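# Remove the 3-D printer's build plate onto the table

## Task

Pull the thin magnetic build sheet off the printer's heated bed and lay it flat on the table the printer sits on, with the same face up as before. It must rest clear of both the printer and its door, and the printer must stay where it is. The other objects next to and behind the printer must end close to where they started and keep their orientation. The result has to hold without the robot supporting anything. At the end, release the plate and move the grippers away.

## Robot and tools

Robot: two identical six-joint arms, left_arm and right_arm, each ending in a parallel two-finger gripper. Their root links sit at (0, +0.300, 0) m for left_arm and (0, -0.300, 0) m for right_arm, both with identity orientation. The names are labels only and do not match the left or right of any picture.

Scene frame, used for every position and quaternion: the origin is on the table surface midway between the arms. +x points forward over the table, +z points up, and left_arm is on the +y side. In a gripper's own frame the fingers extend along +z and close along y. The reported end_effector_position is the point between the finger pads, about 1 cm short of the fingertips. Reported hand positions can be slightly wrong, more so at long reach, and arms usually stop a centimetre or so low of the commanded pose.

The 16-number row, shared by both movement tools: left_arm's x, y, z, qw, qx, qy, qz, opening, then the same eight for right_arm. All 16 are always required, even if one arm stays still. x, y, z are an absolute goal position in metres. qw, qx, qy, qz is an absolute orientation goal with w first. Both are in the scene frame and are not offsets. The opening runs from -1 (closed) to +1 (fully open, 0.094 m). To keep an arm still, resend its last reported pose and desired opening unchanged in every call. To keep an orientation, repeat the same quaternion rather than copying the drifted one from the result. A call is rejected, and nothing moves, if any target lies more than 0.6 m from that arm's last reported position along any of its gripper's axes. On every control step the controller limits the commanded pose to within 70 mm and 16 degrees of where the gripper actually is. When it cannot satisfy both, it favours position over orientation.

execute_actions: the argument actions is a list holding zero or one item. An empty list only returns the current state. An item {"rows": [...], "steps": n} plays up to 15 rows, one per 1/30 s step, with n at most 15 (default 15). If there are fewer rows than steps, the last row is held. An item {"steps": n} without rows is a wait of up to 300 steps, measured from the previous result, so time spent replying counts toward it. The optional pictures boolean turns camera images on or off; they come by default. After an action the arm continues only to its last limited pose, so a distant target may need further calls.

move: target is one 16-number row as above, giving absolute goal poses. Each gripper travels in a straight line toward its goal, and both paths finish together within 0.5 to 10 s. speed is the top path speed in m/s, from 0.002 to 0.5 (default 0.25), and rotation is capped at twice that value in rad/s. The opening is applied when the move starts. Paths do not avoid obstacles or the other arm. Grippers can lag, drift, or overshoot the speed, especially with a nearly straight arm. The result's move: line reports how it ended (done, off_target, moving, held, fault), which limits applied (paced means the pose was clipped; held means steps were blocked), and each gripper's distance from its goal.

wait: seconds from 0 to 10. The robot gets no new command during it.

zoom_image: camera is one of cam_high, cam_low, cam_left_wrist, cam_right_wrist, and region is [x0, y0, x1, y1] in pixels from the top-left corner, no larger than 504 by 504.

Reading results: the state line gives each gripper's pose. grip_measured is the measured finger opening on the command scale, and the last Joint positions value is that opening in metres. Each gripper's readings can be off by about 1 mm. A "pose unreachable" line means the clearance check altered or blocked that arm's command, and HELD flags the affected steps. A Hand target line shows where each gripper is currently being driven. MOTOR HOT appears from 85 °C. At 100 °C an OVER-TEMPERATURE FAULT makes that arm go limp and drop. Other FAULT lines can also stop an arm.

Gripping: to hold something, command an opening below grip_measured. About 0.03 below gives a firm grip; a smaller gap grips more lightly. Pad force tops out near 50 to 62 N. Parts thinner than about 2 mm, such as this build plate, are held less strongly, so expect slipping.

Joint ranges (rad): waist -2.880 to 2.880, shoulder 0.000 to 3.142, elbow 0.000 to 3.019, wrist pitch -1.693 to 1.571, wrist yaw -1.571 to 1.571, wrist roll -2.094 to 2.094.

Things to avoid:
- Letting the arms collide or push on each other.
- Knocking or dropping anything off the table, or dropping the plate.
- Moving the printer or the objects beside and behind it.
- Fast contacts, and targets set deep past a surface: both make harder hits and pushes.
- Holding loads for a long time, which heats the motors.

Occasional random tugs on held parts or loose objects can happen.

Each tool is called after "Emit:" as name(argument=value, ...) on one line, values as JSON.

Reference images:

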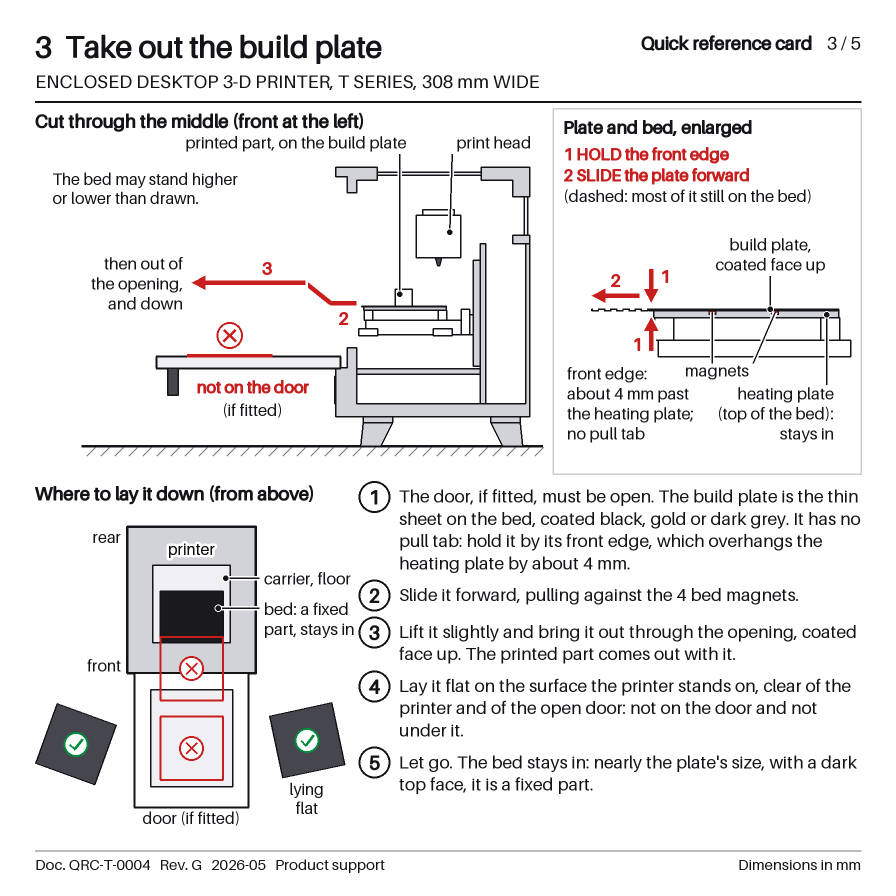

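## Session

Emit:
execute_actions(actions=[])

Scene clock: 0.00 s of 4100.00 s.
left_arm: end_effector_position=(+0.5230, +0.3017, +0.4821) grip_measured=+1.000 end_effector_quat_wxyz=(+0.704, +0.002, +0.711, +0.002) | right_arm: end_effector_position=(+0.5172, -0.2975, +0.4860) grip_measured=+1.000 end_effector_quat_wxyz=(+0.701, +0.003, +0.713, +0.009)
Joint positions: left_arm=[0.006 1.058 1.034 0.014 0.005 0.006 0.094] | right_arm=[ 0.004  1.041  1.038 -0.014 -0.006  0.017  0.094]
Joint velocities: left_arm=[-0.005 -0.015 -0.002  0.002 -0.051 -0.022  0.   ] | right_arm=[ 0.015 -0.005  0.007 -0.007 -0.095 -0.037  0.   ]
Hand target (left_arm): +0.523, +0.302, +0.502; +0.716, +0.002, +0.698, +0.003
Hand target (right_arm): +0.516, -0.297, +0.510; +0.716, +0.003, +0.698, +0.010

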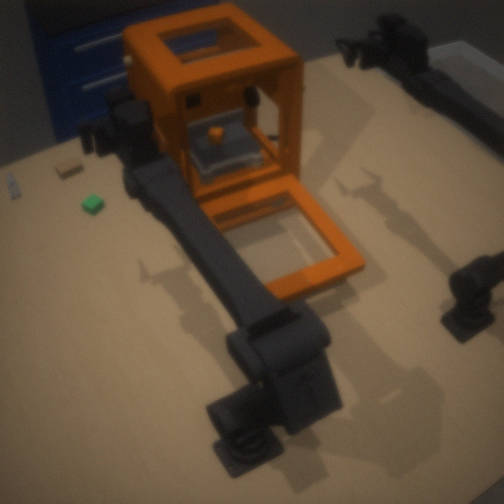

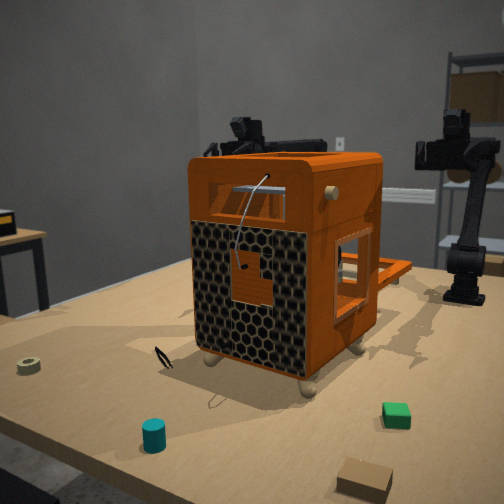

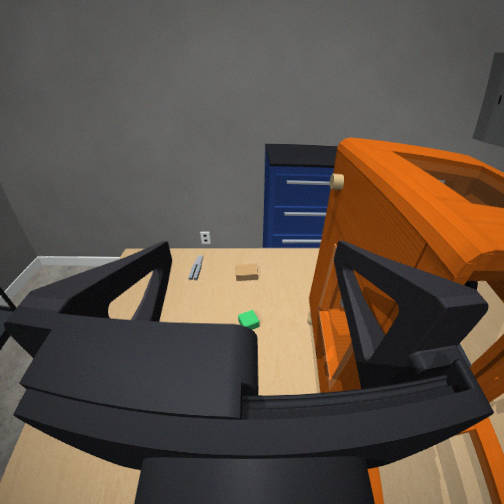

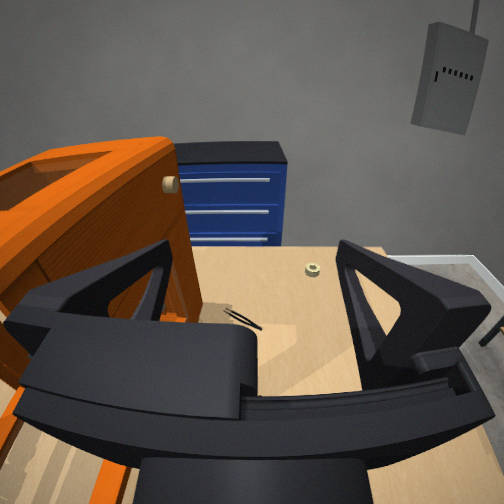

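Emit:
zoom_image(camera="cam_high", region=[110, 0, 380, 310])

Emit:
move(target=[0.25,0.25,0.42,0.707,0,0.707,0,1, 0.3,-0.4,0.45,0.707,0,0.707,0,1])

Region (110, 0, 380, 310) of cam_high's 504x504 image, scaled by 1.626, with more detail than that image has; it fills the left 439 columns of this view, and the rest is white.

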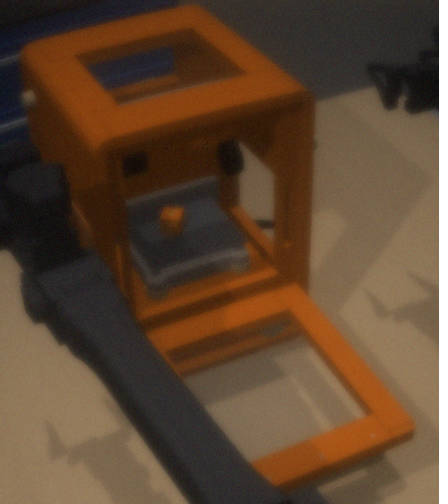

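Scene clock: 5.27 s of 4100.00 s.
left_arm: end_effector_position=(+0.2495, +0.2461, +0.4300) grip_measured=+1.000 end_effector_quat_wxyz=(+0.713, -0.001, +0.701, -0.003) | right_arm: end_effector_position=(+0.3008, -0.3997, +0.4494) grip_measured=+1.000 end_effector_quat_wxyz=(+0.711, +0.004, +0.703, +0.003)
Joint positions: left_arm=[-0.598  0.221  0.613 -0.372 -0.596  0.006  0.094] | right_arm=[-0.654  0.474  0.693 -0.206 -0.652  0.017  0.094]
Joint velocities: left_arm=[ 0.005 -0.005 -0.012 -0.002  0.007 -0.022  0.   ] | right_arm=[ 0.024 -0.015  0.017 -0.002  0.007  0.11   0.   ]
Hand target (left_arm): +0.251, +0.246, +0.423; +0.708, +0.002, +0.706, +0.002
Hand target (right_arm): +0.302, -0.400, +0.450; +0.708, +0.004, +0.706, +0.004
Off the commanded pose (left_arm): 0.011 m, 1 deg.
Off the commanded pose (right_arm): 0.001 m, 1 deg.
After step 90, 0.60 s passed at rest.
move: off_target (left_arm)
camera_calibration (this result's frames):
cam_left_wrist: T_world_to_cam=[[0.0134706, -0.999861, 0.00978916, 0.239857], [-0.541902, -0.0155277, -0.840298, 0.512294], [0.840334, 0.00601453, -0.542036, 0.147022], [0, 0, 0, 1]] pos_world=[0.150835, 0.246894, 0.507823]
cam_right_wrist: T_world_to_cam=[[-0.00187686, -0.999953, -0.00954413, -0.394174], [-0.577387, 0.00887614, -0.816422, 0.550068], [0.816468, 0.00397834, -0.577377, 0.140793], [0, 0, 0, 1]] pos_world=[0.20191, -0.399598, 0.526616]

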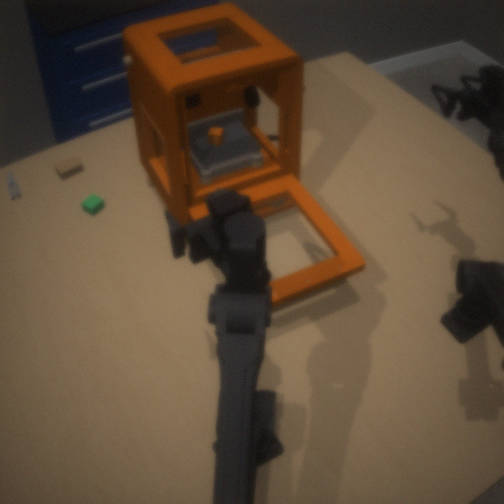

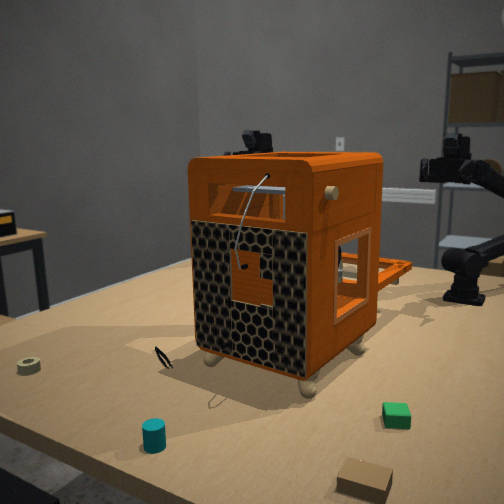

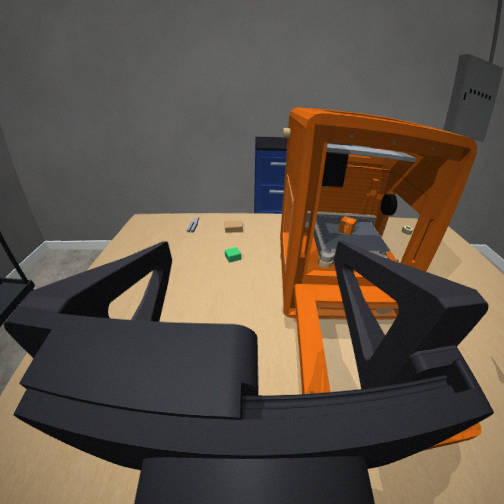

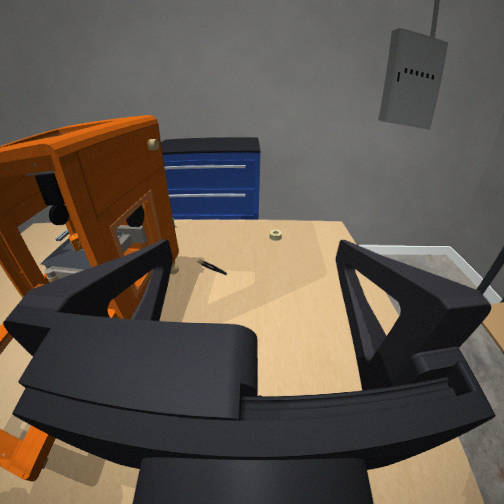

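Emit:
move(target=[0.25,0.05,0.33,0.707,0,0.707,0,1, 0.2,-0.45,0.45,0.707,0,0.707,0,1])

Emit:
zoom_image(camera="cam_left_wrist", region=[150, 100, 350, 300])

Scene clock: 11.73 s of 4100.00 s.
left_arm: end_effector_position=(+0.2481, +0.0527, +0.3258) grip_measured=+1.000 end_effector_quat_wxyz=(+0.707, +0.004, +0.708, +0.004) | right_arm: end_effector_position=(+0.2011, -0.4492, +0.4472) grip_measured=+1.000 end_effector_quat_wxyz=(+0.709, +0.004, +0.705, +0.004)
Joint positions: left_arm=[-1.27   0.865  0.5    0.359 -1.27   0.006  0.094] | right_arm=[-1.374  0.436  0.681 -0.219 -1.374  0.036  0.094]
Joint velocities: left_arm=[-0.024 -0.024  0.012  0.027 -0.022 -0.007  0.   ] | right_arm=[-0.005 -0.015  0.017  0.002 -0.022  0.007  0.   ]
Hand target (left_arm): +0.247, +0.053, +0.329; +0.709, +0.001, +0.705, +0.001
Hand target (right_arm): +0.201, -0.450, +0.452; +0.710, +0.002, +0.704, +0.002
Off the commanded pose (left_arm): 0.005 m, 1 deg.
Off the commanded pose (right_arm): 0.003 m, 1 deg.
After step 90, 2.03 s passed at rest.
move: done
camera_calibration (this result's frames):
cam_left_wrist: T_world_to_cam=[[0.0161993, -0.999843, -0.0072214, 0.0523632], [-0.557363, -0.0030337, -0.830263, 0.420885], [0.830111, 0.0174746, -0.557324, 0.0997986], [0, 0, 0, 1]] pos_world=[0.150894, 0.0518879, 0.405444]
cam_right_wrist: T_world_to_cam=[[-0.00075368, -0.999943, -0.0106243, -0.443651], [-0.581716, 0.00908014, -0.813341, 0.490736], [0.813392, 0.00556733, -0.58169, 0.224428], [0, 0, 0, 1]] pos_world=[0.102587, -0.449331, 0.52497]

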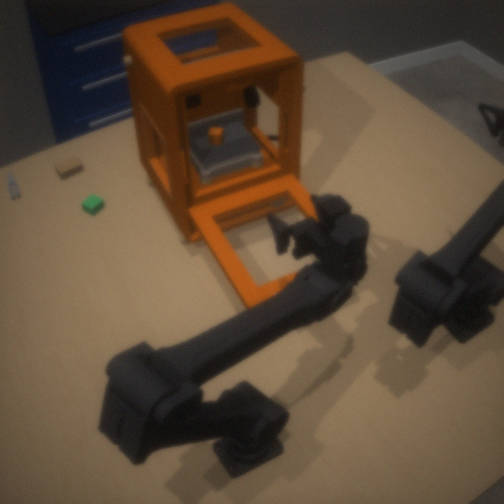

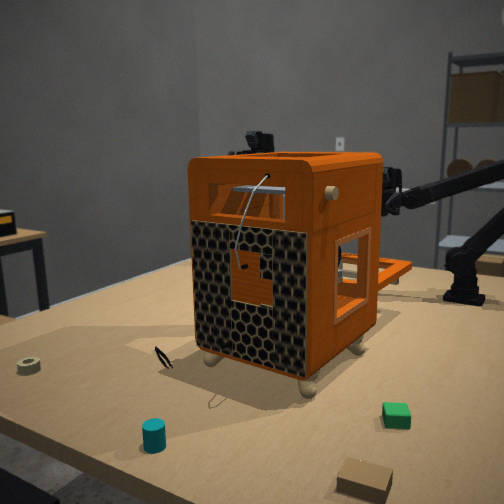

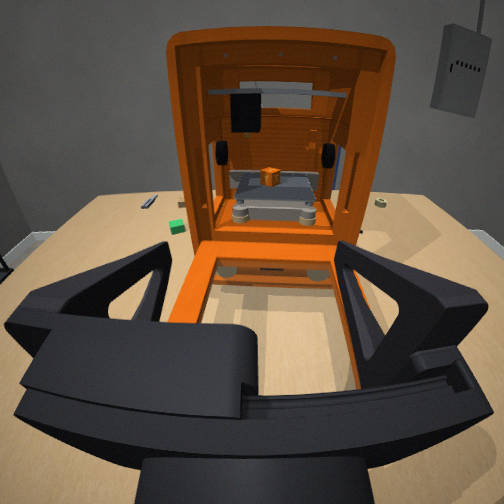

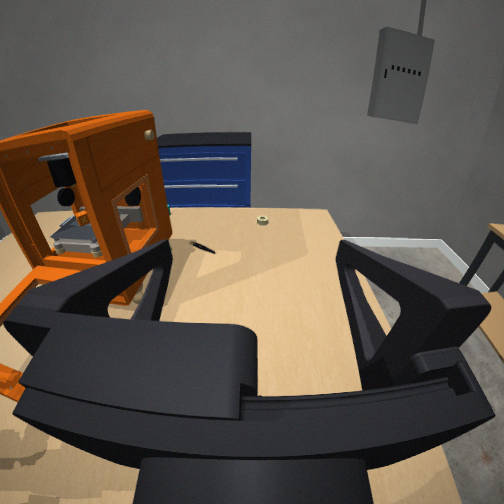

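Region (150, 100, 350, 300) of cam_left_wrist's 504x504 image, scaled by 2.520, with more detail than that image has.

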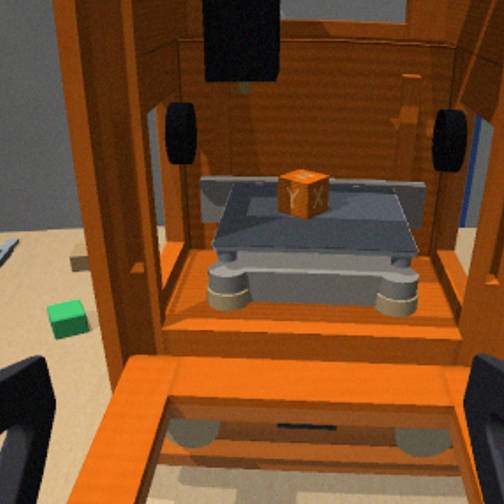

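Emit:
move(target=[0.40,0.016,0.255,0.5,0.5,0.5,0.5,-0.4, 0.2,-0.45,0.45,0.707,0,0.707,0,1])

Scene clock: 21.87 s of 4100.00 s.
left_arm: end_effector_position=(+0.3853, +0.0294, +0.2356) grip_measured=-0.398 end_effector_quat_wxyz=(+0.485, +0.517, +0.501, +0.496) | right_arm: end_effector_position=(+0.2012, -0.4488, +0.4425) grip_measured=+1.000 end_effector_quat_wxyz=(+0.707, +0.005, +0.707, +0.008)
Joint positions: left_arm=[-0.9    1.332  0.553  0.721 -0.896  1.552  0.028] | right_arm=[-1.374  0.436  0.675 -0.238 -1.379  0.02   0.094]
Joint velocities: left_arm=[-0.015 -0.015 -0.002  0.017 -0.051  0.007 -0.001] | right_arm=[-0.015 -0.005  0.012  0.002 -0.022 -0.007  0.   ]
Hand target (left_arm): +0.398, +0.020, +0.254; +0.499, +0.500, +0.501, +0.499
Hand target (right_arm): +0.200, -0.450, +0.450; +0.707, +0.000, +0.707, +0.000
Off the commanded pose (left_arm): 0.028 m, 3 deg.
Off the commanded pose (right_arm): 0.008 m, 1 deg.
After step 90, 3.47 s passed at rest.
move: off_target (left_arm)
camera_calibration (this result's frames):
cam_left_wrist: T_world_to_cam=[[-0.020076, 0.0219844, -0.999557, 0.243937], [-0.552242, 0.833165, 0.0294165, 0.193261], [0.833442, 0.552588, -0.00458593, -0.211262], [0, 0, 0, 1]] pos_world=[0.287698, -0.0496402, 0.237175]
cam_right_wrist: T_world_to_cam=[[0.00447148, -0.999804, -0.0192971, -0.440443], [-0.585735, 0.0130217, -0.810398, 0.488283], [0.81049, 0.0149266, -0.585562, 0.228137], [0, 0, 0, 1]] pos_world=[0.103071, -0.45012, 0.520793]

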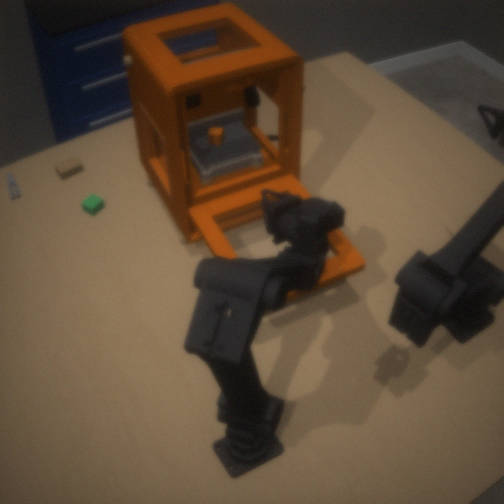

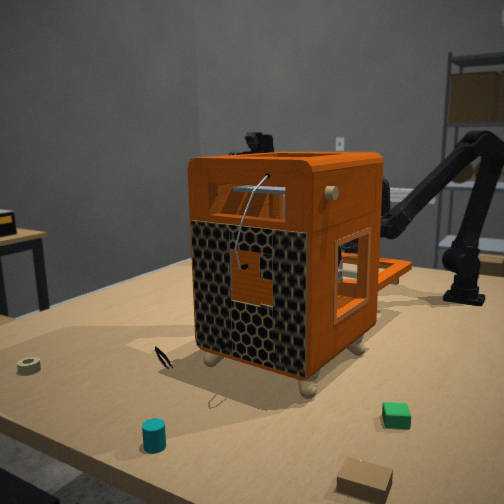

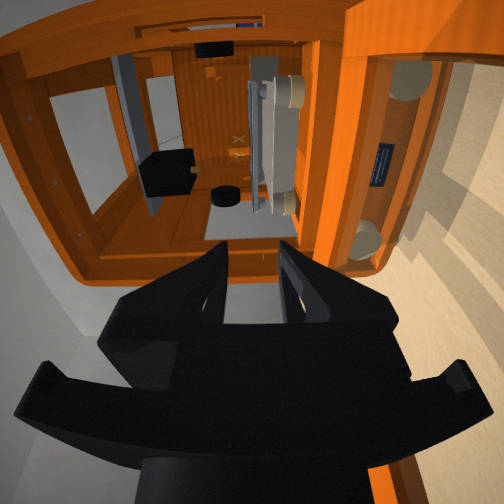

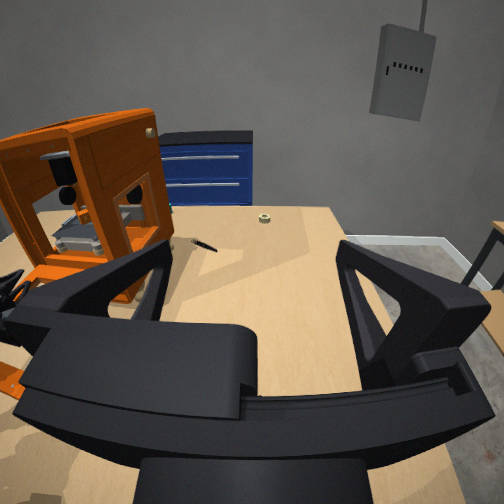

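Emit:
move(target=[0.49,0.006,0.256,0.5,0.5,0.5,0.5,-0.4, 0.2,-0.45,0.45,0.707,0,0.707,0,1], speed=0.1)

Emit:
zoom_image(camera="cam_left_wrist", region=[150, 50, 400, 300])

Scene clock: 26.73 s of 4100.00 s.
left_arm: end_effector_position=(+0.4756, +0.0151, +0.2386) grip_measured=-0.398 end_effector_quat_wxyz=(+0.487, +0.514, +0.503, +0.496) | right_arm: end_effector_position=(+0.2012, -0.4491, +0.4409) grip_measured=+1.000 end_effector_quat_wxyz=(+0.707, +0.006, +0.707, +0.010)
Joint positions: left_arm=[-0.752  1.511  0.745  0.721 -0.75   1.56   0.028] | right_arm=[-1.374  0.436  0.672 -0.238 -1.379  0.02   0.094]
Joint velocities: left_arm=[-0.015 -0.015 -0.007 -0.007 -0.022 -0.022 -0.001] | right_arm=[ 0.005  0.005  0.007 -0.007 -0.066 -0.007  0.   ]
Hand target (left_arm): +0.489, +0.007, +0.255; +0.500, +0.500, +0.501, +0.500
Hand target (right_arm): +0.200, -0.450, +0.450; +0.707, +0.000, +0.707, +0.000
Off the commanded pose (left_arm): 0.024 m, 2 deg.
Off the commanded pose (right_arm): 0.009 m, 1 deg.
After step 90, 0.43 s passed at rest.
move: off_target (left_arm)
camera_calibration (this result's frames):
cam_left_wrist: T_world_to_cam=[[-0.0168658, 0.0157165, -0.999734, 0.247693], [-0.554149, 0.832115, 0.0224301, 0.257589], [0.832247, 0.55438, -0.00532499, -0.27782], [0, 0, 0, 1]] pos_world=[0.378135, -0.064219, 0.24037]
cam_right_wrist: T_world_to_cam=[[0.00445742, -0.999733, -0.0226666, -0.439257], [-0.586278, 0.0157499, -0.809957, 0.488132], [0.810098, 0.0168992, -0.586051, 0.228313], [0, 0, 0, 1]] pos_world=[0.103183, -0.450686, 0.519212]

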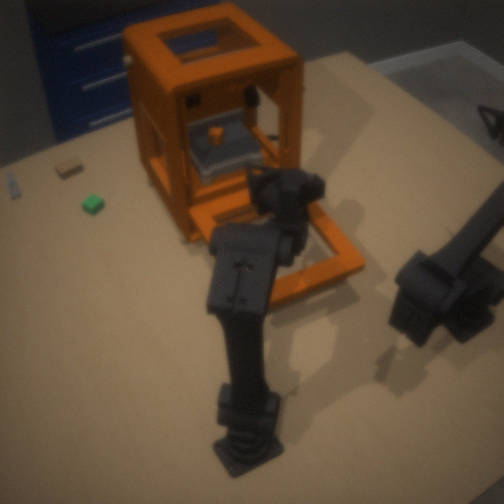

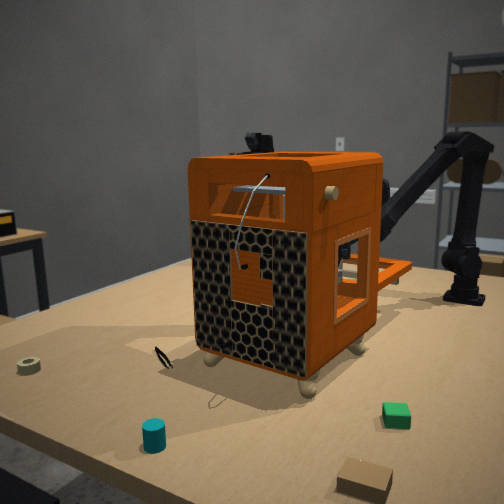

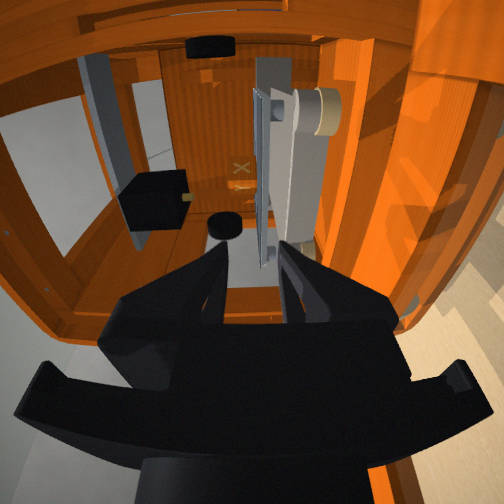

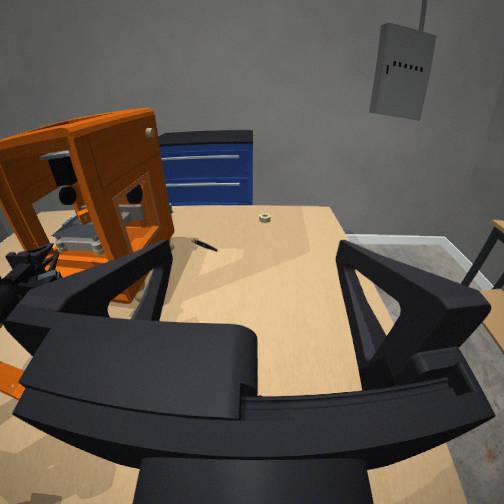

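Region (150, 50, 400, 300) of cam_left_wrist's 504x504 image, scaled by 2.016, with more detail than that image has.

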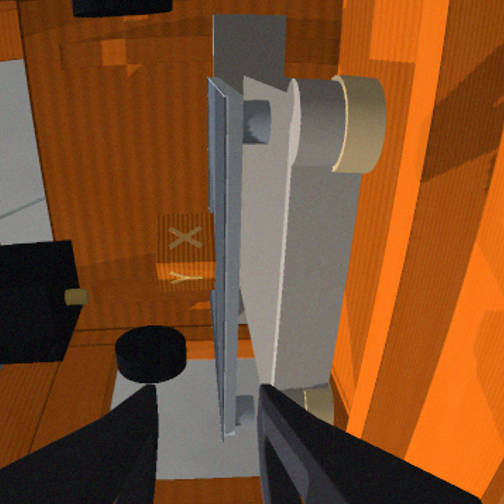

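Emit:
move(target=[0.535,-0.009,0.253,0.5,0.5,0.5,0.5,-0.6, 0.2,-0.45,0.45,0.707,0,0.707,0,1], speed=0.05)

Emit:
zoom_image(camera="cam_left_wrist", region=[180, 130, 340, 290])

Scene clock: 33.90 s of 4100.00 s.
left_arm: end_effector_position=(+0.5193, -0.0020, +0.2406) grip_measured=-0.598 end_effector_quat_wxyz=(+0.494, +0.508, +0.502, +0.496) | right_arm: end_effector_position=(+0.2013, -0.4494, +0.4393) grip_measured=+1.000 end_effector_quat_wxyz=(+0.707, +0.007, +0.707, +0.011)
Joint positions: left_arm=[-0.713  1.613  0.865  0.721 -0.708  1.561  0.019] | right_arm=[-1.374  0.436  0.668 -0.238 -1.379  0.02   0.094]
Joint velocities: left_arm=[-0.005 -0.015  0.022  0.002  0.022 -0.007  0.   ] | right_arm=[-0.015 -0.005 -0.022 -0.037  0.037 -0.007  0.   ]
Hand target (left_arm): +0.534, -0.008, +0.253; +0.500, +0.500, +0.500, +0.500
Hand target (right_arm): +0.200, -0.450, +0.450; +0.707, -0.000, +0.707, -0.000
Off the commanded pose (left_arm): 0.021 m, 1 deg.
Off the commanded pose (right_arm): 0.011 m, 1 deg.
After step 90, 2.53 s passed at rest.
move: off_target (left_arm, right_arm)
camera_calibration (this result's frames):
cam_left_wrist: T_world_to_cam=[[-0.00422277, 0.00353973, -0.999985, 0.244205], [-0.551777, 0.833975, 0.00528215, 0.298878], [0.833981, 0.551791, -0.00156854, -0.306478], [0, 0, 0, 1]] pos_world=[0.421543, -0.0810098, 0.242142]
cam_right_wrist: T_world_to_cam=[[0.00444157, -0.999661, -0.0256545, -0.438242], [-0.586819, 0.0181674, -0.809515, 0.487842], [0.809706, 0.01865, -0.586539, 0.228387], [0, 0, 0, 1]] pos_world=[0.103295, -0.451216, 0.517631]

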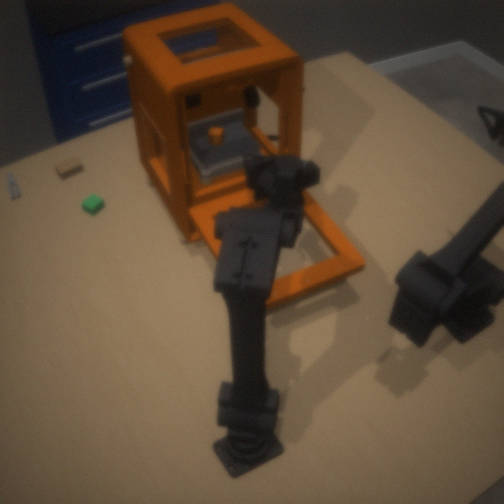

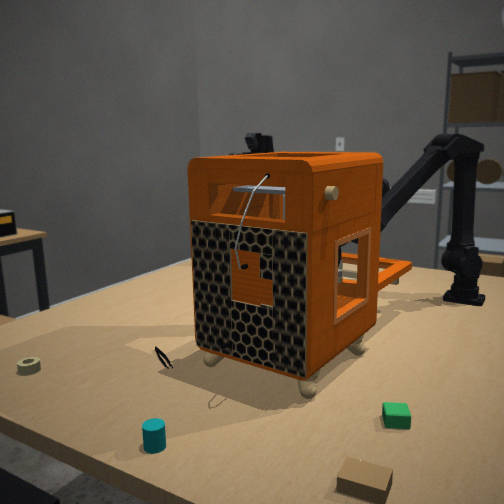

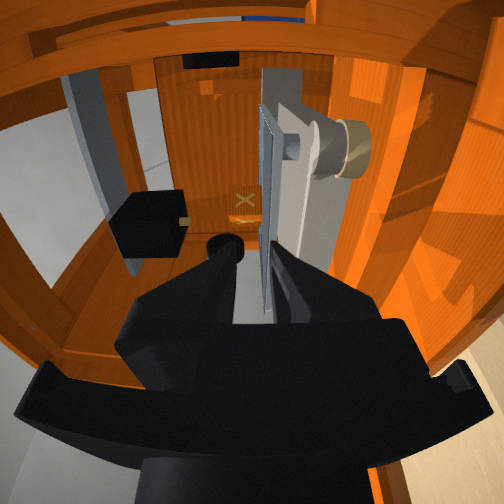

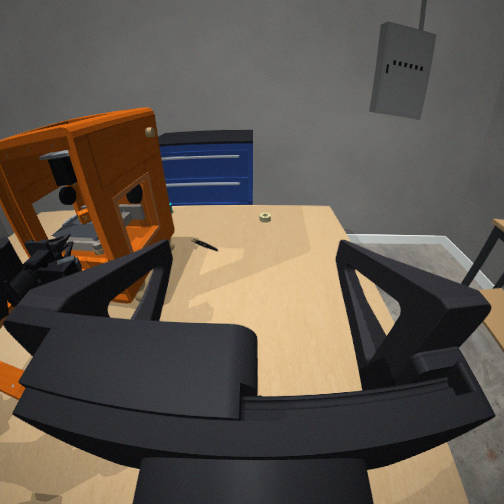

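Region (180, 130, 340, 290) of cam_left_wrist's 504x504 image, scaled by 3.150, with more detail than that image has.

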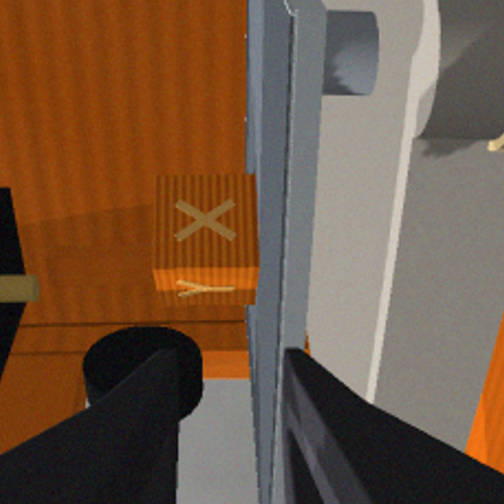

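Emit:
move(target=[0.545,-0.009,0.2415,0.5,0.5,0.5,0.5,-0.8, 0.2,-0.45,0.45,0.707,0,0.707,0,1], speed=0.03)

Emit:
zoom_image(camera="cam_left_wrist", region=[200, 170, 320, 290])

Scene clock: 40.07 s of 4100.00 s.
left_arm: end_effector_position=(+0.5283, -0.0018, +0.2250) grip_measured=-0.798 end_effector_quat_wxyz=(+0.486, +0.516, +0.503, +0.495) | right_arm: end_effector_position=(+0.2013, -0.4496, +0.4384) grip_measured=+1.000 end_effector_quat_wxyz=(+0.707, +0.008, +0.708, +0.011)
Joint positions: left_arm=[-0.7    1.65   0.876  0.724 -0.695  1.561  0.01 ] | right_arm=[-1.374  0.436  0.666 -0.238 -1.379  0.02   0.094]
Joint velocities: left_arm=[-0.015 -0.005 -0.002  0.002  0.051  0.037 -0.   ] | right_arm=[-0.015 -0.005  0.017 -0.012 -0.051 -0.022  0.   ]
Hand target (left_arm): +0.544, -0.008, +0.241; +0.500, +0.500, +0.500, +0.500
Hand target (right_arm): +0.200, -0.450, +0.450; +0.707, -0.000, +0.707, -0.000
Off the commanded pose (left_arm): 0.025 m, 3 deg.
Off the commanded pose (right_arm): 0.012 m, 2 deg.
After step 90, 1.87 s passed at rest.
move: off_target (left_arm, right_arm)
camera_calibration (this result's frames):
cam_left_wrist: T_world_to_cam=[[-0.0222348, 0.0182738, -0.999586, 0.238087], [-0.551807, 0.833518, 0.0275122, 0.298757], [0.833676, 0.55219, -0.00844949, -0.312467], [0, 0, 0, 1]] pos_world=[0.430646, -0.0808291, 0.227129]
cam_right_wrist: T_world_to_cam=[[0.00443167, -0.999611, -0.0275262, -0.437583], [-0.58712, 0.0196816, -0.809261, 0.487755], [0.809488, 0.0197475, -0.586804, 0.228483], [0, 0, 0, 1]] pos_world=[0.103356, -0.451525, 0.516751]

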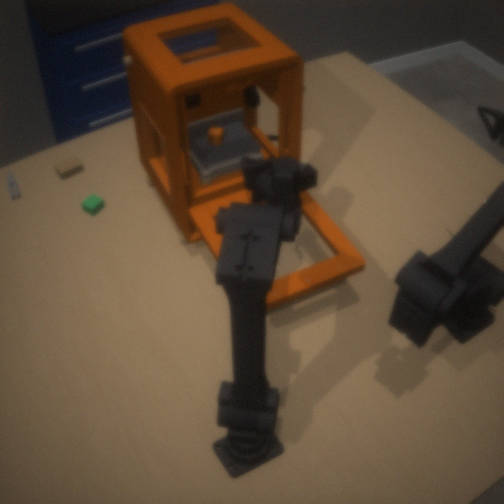

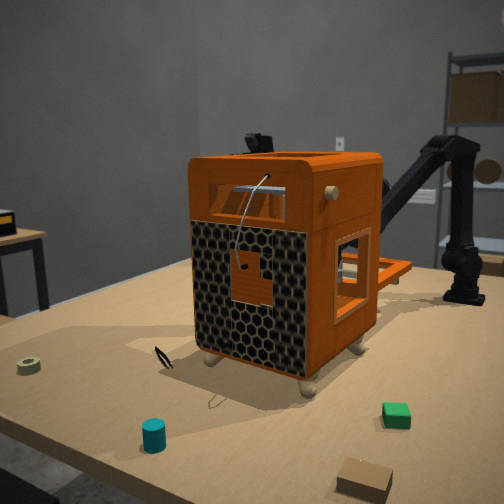

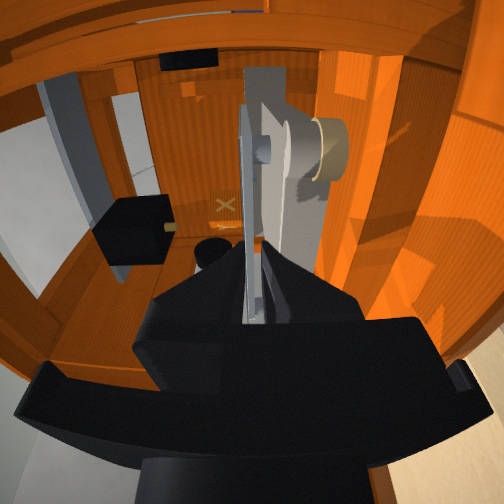

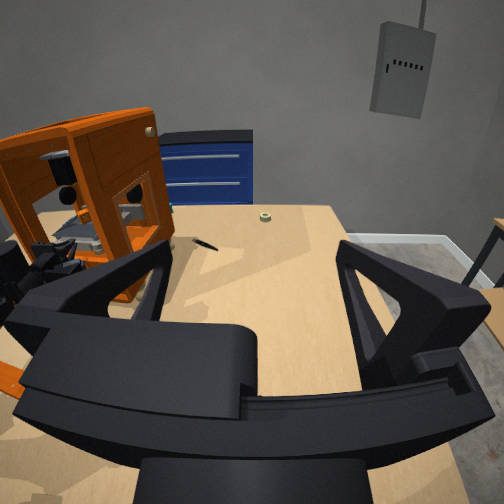

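Region (200, 170, 320, 290) of cam_left_wrist's 504x504 image, scaled by 4.200, with more detail than that image has.

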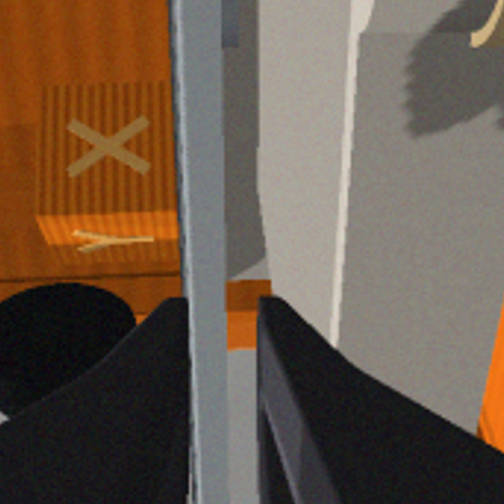

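Emit:
move(target=[0.545,-0.009,0.249,0.5,0.5,0.5,0.5,-0.8, 0.2,-0.45,0.45,0.707,0,0.707,0,1], speed=0.02)

Emit:
zoom_image(camera="cam_left_wrist", region=[200, 170, 320, 290])

Scene clock: 45.43 s of 4100.00 s.
left_arm: end_effector_position=(+0.5301, -0.0033, +0.2291) grip_measured=-0.798 end_effector_quat_wxyz=(+0.489, +0.514, +0.502, +0.495) | right_arm: end_effector_position=(+0.2014, -0.4499, +0.4367) grip_measured=+1.000 end_effector_quat_wxyz=(+0.706, +0.009, +0.708, +0.013)
Joint positions: left_arm=[-0.7    1.65   0.884  0.724 -0.695  1.562  0.01 ] | right_arm=[-1.374  0.436  0.663 -0.238 -1.379  0.02   0.094]
Joint velocities: left_arm=[ 0.005  0.015 -0.017 -0.002 -0.007 -0.037 -0.001] | right_arm=[-0.005 -0.015  0.002 -0.022 -0.007 -0.037  0.   ]
Hand target (left_arm): +0.544, -0.008, +0.249; +0.500, +0.500, +0.500, +0.500
Hand target (right_arm): +0.200, -0.450, +0.450; +0.707, +0.000, +0.707, +0.000
Off the commanded pose (left_arm): 0.026 m, 2 deg.
Off the commanded pose (right_arm): 0.013 m, 2 deg.
After step 90, 0.50 s passed at rest.
move: off_target (left_arm, right_arm)
camera_calibration (this result's frames):
cam_left_wrist: T_world_to_cam=[[-0.0158154, 0.0136301, -0.999782, 0.238807], [-0.551937, 0.833644, 0.0200961, 0.302633], [0.833736, 0.552134, -0.0056614, -0.313755], [0, 0, 0, 1]] pos_world=[0.4324, -0.082308, 0.230897]
cam_right_wrist: T_world_to_cam=[[0.0044121, -0.999513, -0.030895, -0.436397], [-0.587662, 0.0224058, -0.808796, 0.487596], [0.809095, 0.0217243, -0.587277, 0.228652], [0, 0, 0, 1]] pos_world=[0.103466, -0.452076, 0.515166]

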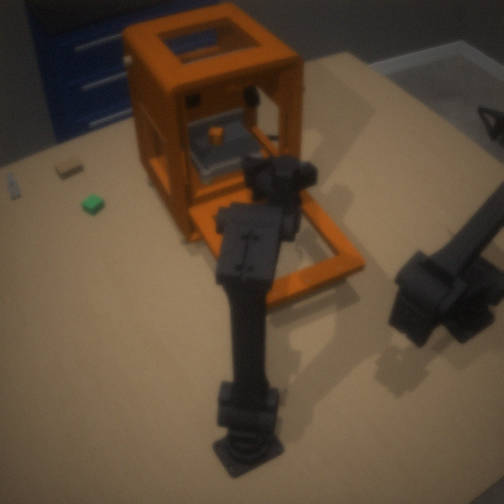

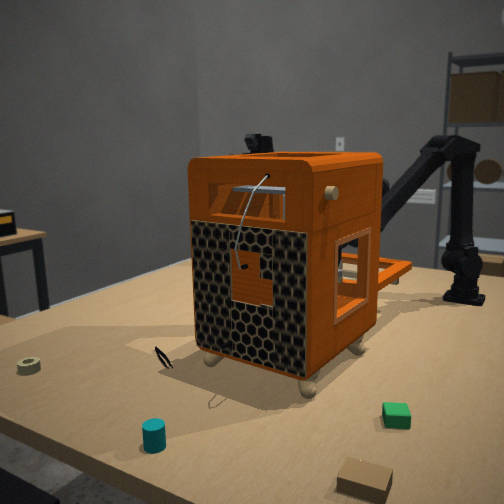

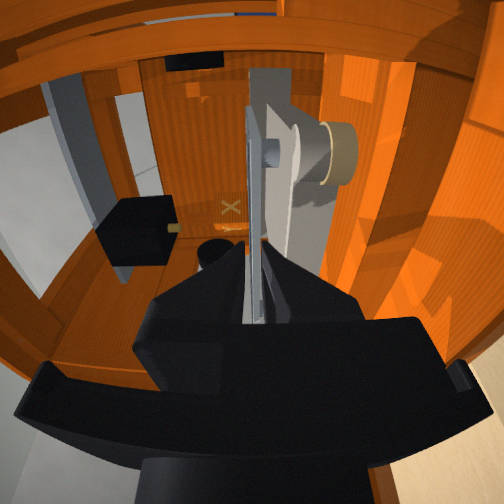

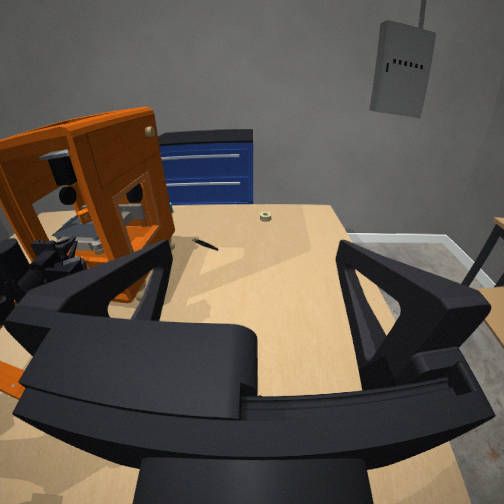

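Region (200, 170, 320, 290) of cam_left_wrist's 504x504 image, scaled by 4.200, with more detail than that image has.

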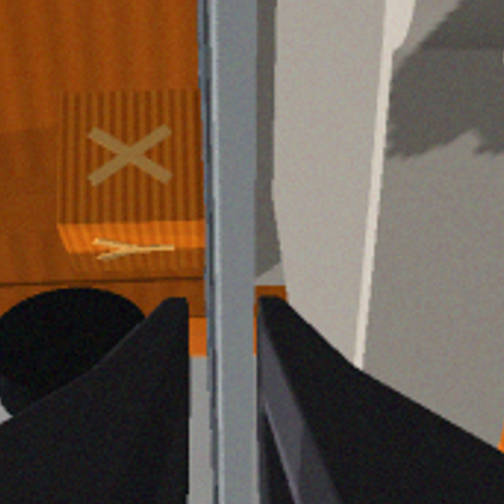

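Emit:
move(target=[0.545,-0.009,0.2545,0.5,0.5,0.5,0.5,-0.8, 0.2,-0.45,0.45,0.707,0,0.707,0,1], speed=0.02)

Emit:
zoom_image(camera="cam_left_wrist", region=[200, 170, 320, 290])

Scene clock: 50.43 s of 4100.00 s.
left_arm: end_effector_position=(+0.5300, -0.0032, +0.2278) grip_measured=-0.798 end_effector_quat_wxyz=(+0.486, +0.516, +0.502, +0.495) | right_arm: end_effector_position=(+0.2014, -0.4501, +0.4354) grip_measured=+1.000 end_effector_quat_wxyz=(+0.706, +0.010, +0.708, +0.013)
Joint positions: left_arm=[-0.7    1.65   0.884  0.718 -0.695  1.562  0.01 ] | right_arm=[-1.374  0.436  0.66  -0.238 -1.379  0.02   0.094]
Joint velocities: left_arm=[-0.005  0.005 -0.022 -0.012 -0.11   0.037  0.   ] | right_arm=[ 0.005 -0.005  0.007  0.007  0.051 -0.051  0.   ]
Hand target (left_arm): +0.544, -0.008, +0.254; +0.500, +0.500, +0.500, +0.500
Hand target (right_arm): +0.200, -0.450, +0.450; +0.707, -0.000, +0.707, -0.000
Off the commanded pose (left_arm): 0.031 m, 2 deg.
Off the commanded pose (right_arm): 0.015 m, 2 deg.
After step 90, 0.27 s passed at rest.
move: off_target (left_arm, right_arm)
camera_calibration (this result's frames):
cam_left_wrist: T_world_to_cam=[[-0.0204795, 0.0179435, -0.999629, 0.240001], [-0.551818, 0.833551, 0.0262675, 0.301134], [0.833713, 0.552151, -0.00716914, -0.31339], [0, 0, 0, 1]] pos_world=[0.432364, -0.0822779, 0.229755]
cam_right_wrist: T_world_to_cam=[[0.00439533, -0.999429, -0.0335149, -0.435474], [-0.588083, 0.0245236, -0.808429, 0.48747], [0.808789, 0.0232628, -0.587639, 0.228782], [0, 0, 0, 1]] pos_world=[0.10355, -0.452502, 0.513931]

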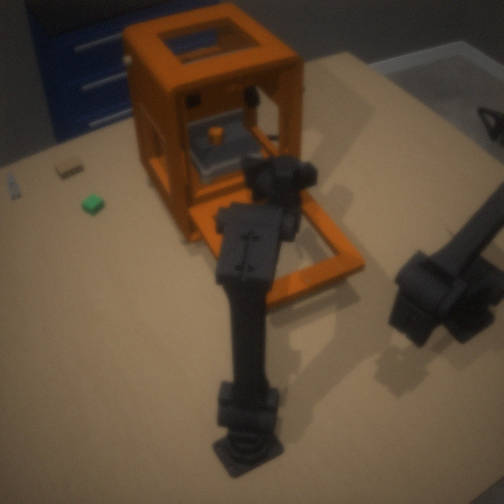

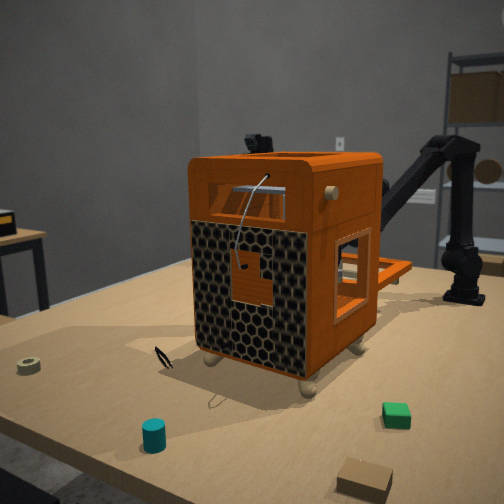

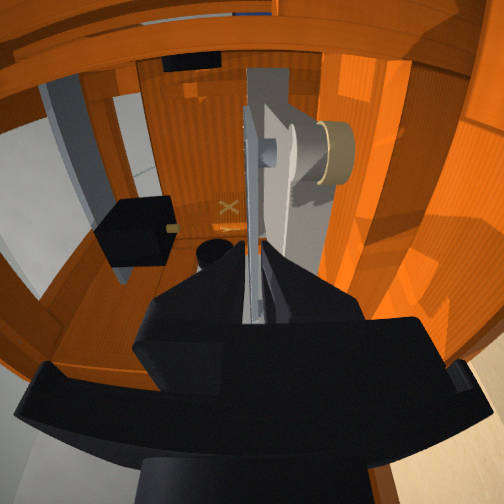

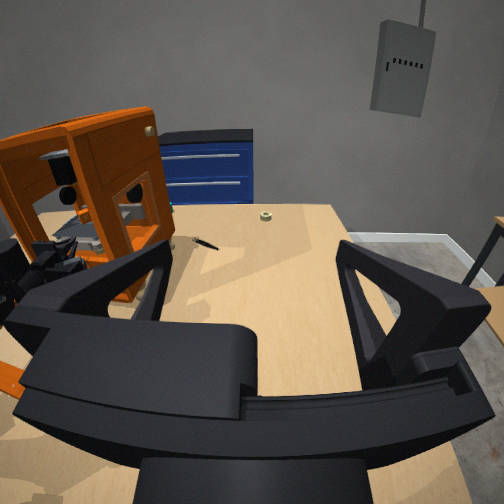

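Region (200, 170, 320, 290) of cam_left_wrist's 504x504 image, scaled by 4.200, with more detail than that image has.

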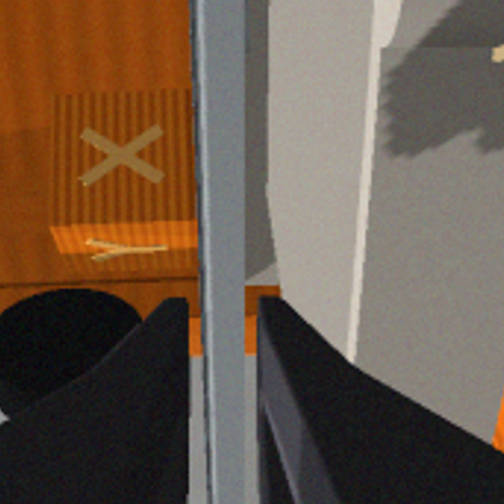

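Emit:
move(target=[0.53,-0.009,0.262,0.5,0.5,0.5,0.5,-0.8, 0.2,-0.45,0.47,0.707,0,0.707,0,1], speed=0.03)

Emit:
zoom_image(camera="cam_left_wrist", region=[200, 170, 320, 290])

Scene clock: 55.93 s of 4100.00 s.
left_arm: end_effector_position=(+0.5288, -0.0005, +0.2327) grip_measured=-0.798 end_effector_quat_wxyz=(+0.483, +0.513, +0.505, +0.498) | right_arm: end_effector_position=(+0.2016, -0.4508, +0.4445) grip_measured=+1.000 end_effector_quat_wxyz=(+0.705, +0.015, +0.709, +0.019)
Joint positions: left_arm=[-0.701  1.637  0.884  0.704 -0.707  1.562  0.01 ] | right_arm=[-1.374  0.448  0.691 -0.271 -1.381  0.02   0.094]
Joint velocities: left_arm=[-0.005 -0.015  0.012 -0.027  0.037  0.007  0.   ] | right_arm=[-0.024 -0.005  0.012 -0.017 -0.051 -0.007  0.   ]
Hand target (left_arm): +0.530, -0.009, +0.262; +0.500, +0.500, +0.500, +0.500
Hand target (right_arm): +0.200, -0.449, +0.469; +0.708, -0.000, +0.706, -0.000
Off the commanded pose (left_arm): 0.031 m, 3 deg.
Off the commanded pose (right_arm): 0.026 m, 3 deg.
After step 90, 1.03 s passed at rest.
move: off_target (left_arm, right_arm)
camera_calibration (this result's frames):
cam_left_wrist: T_world_to_cam=[[-0.0209045, 0.018634, -0.999608, 0.245022], [-0.561304, 0.827164, 0.0271578, 0.302809], [0.827346, 0.561651, -0.00683213, -0.310562], [0, 0, 0, 1]] pos_world=[0.432032, -0.0806114, 0.234581]
cam_right_wrist: T_world_to_cam=[[0.00580598, -0.998843, -0.0477408, -0.429538], [-0.590387, 0.035109, -0.806357, 0.499275], [0.8071, 0.0328672, -0.5895, 0.239499], [0, 0, 0, 1]] pos_world=[0.10396, -0.454442, 0.523272]

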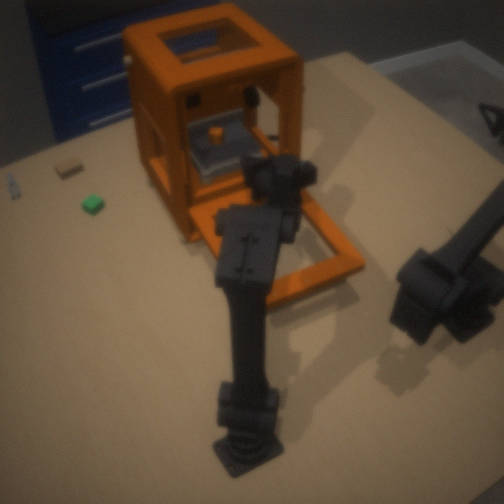

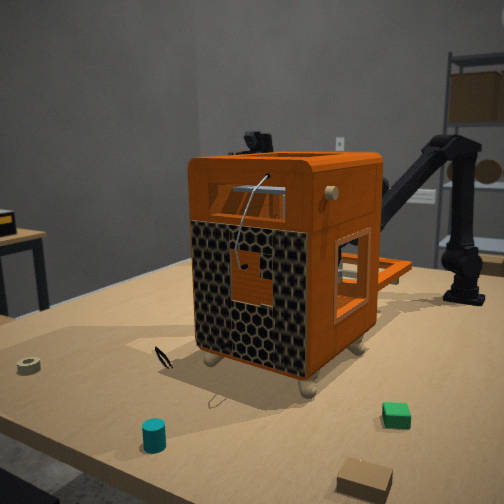

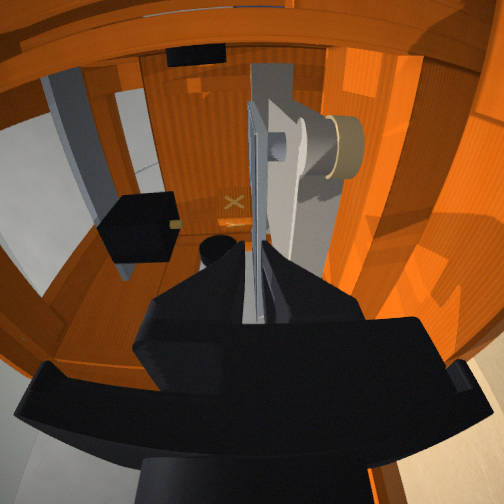

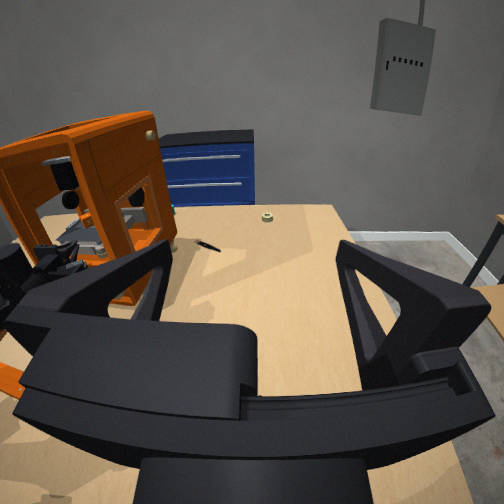

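Region (200, 170, 320, 290) of cam_left_wrist's 504x504 image, scaled by 4.200, with more detail than that image has.

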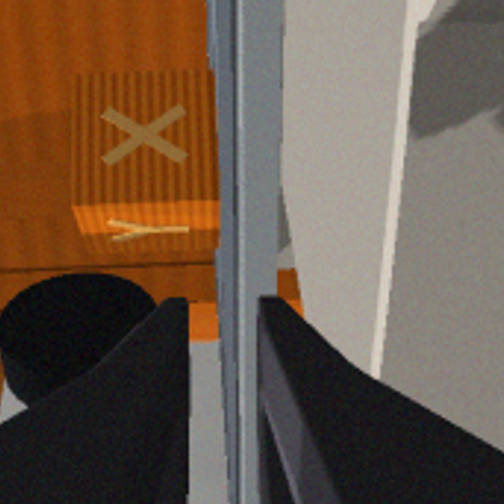

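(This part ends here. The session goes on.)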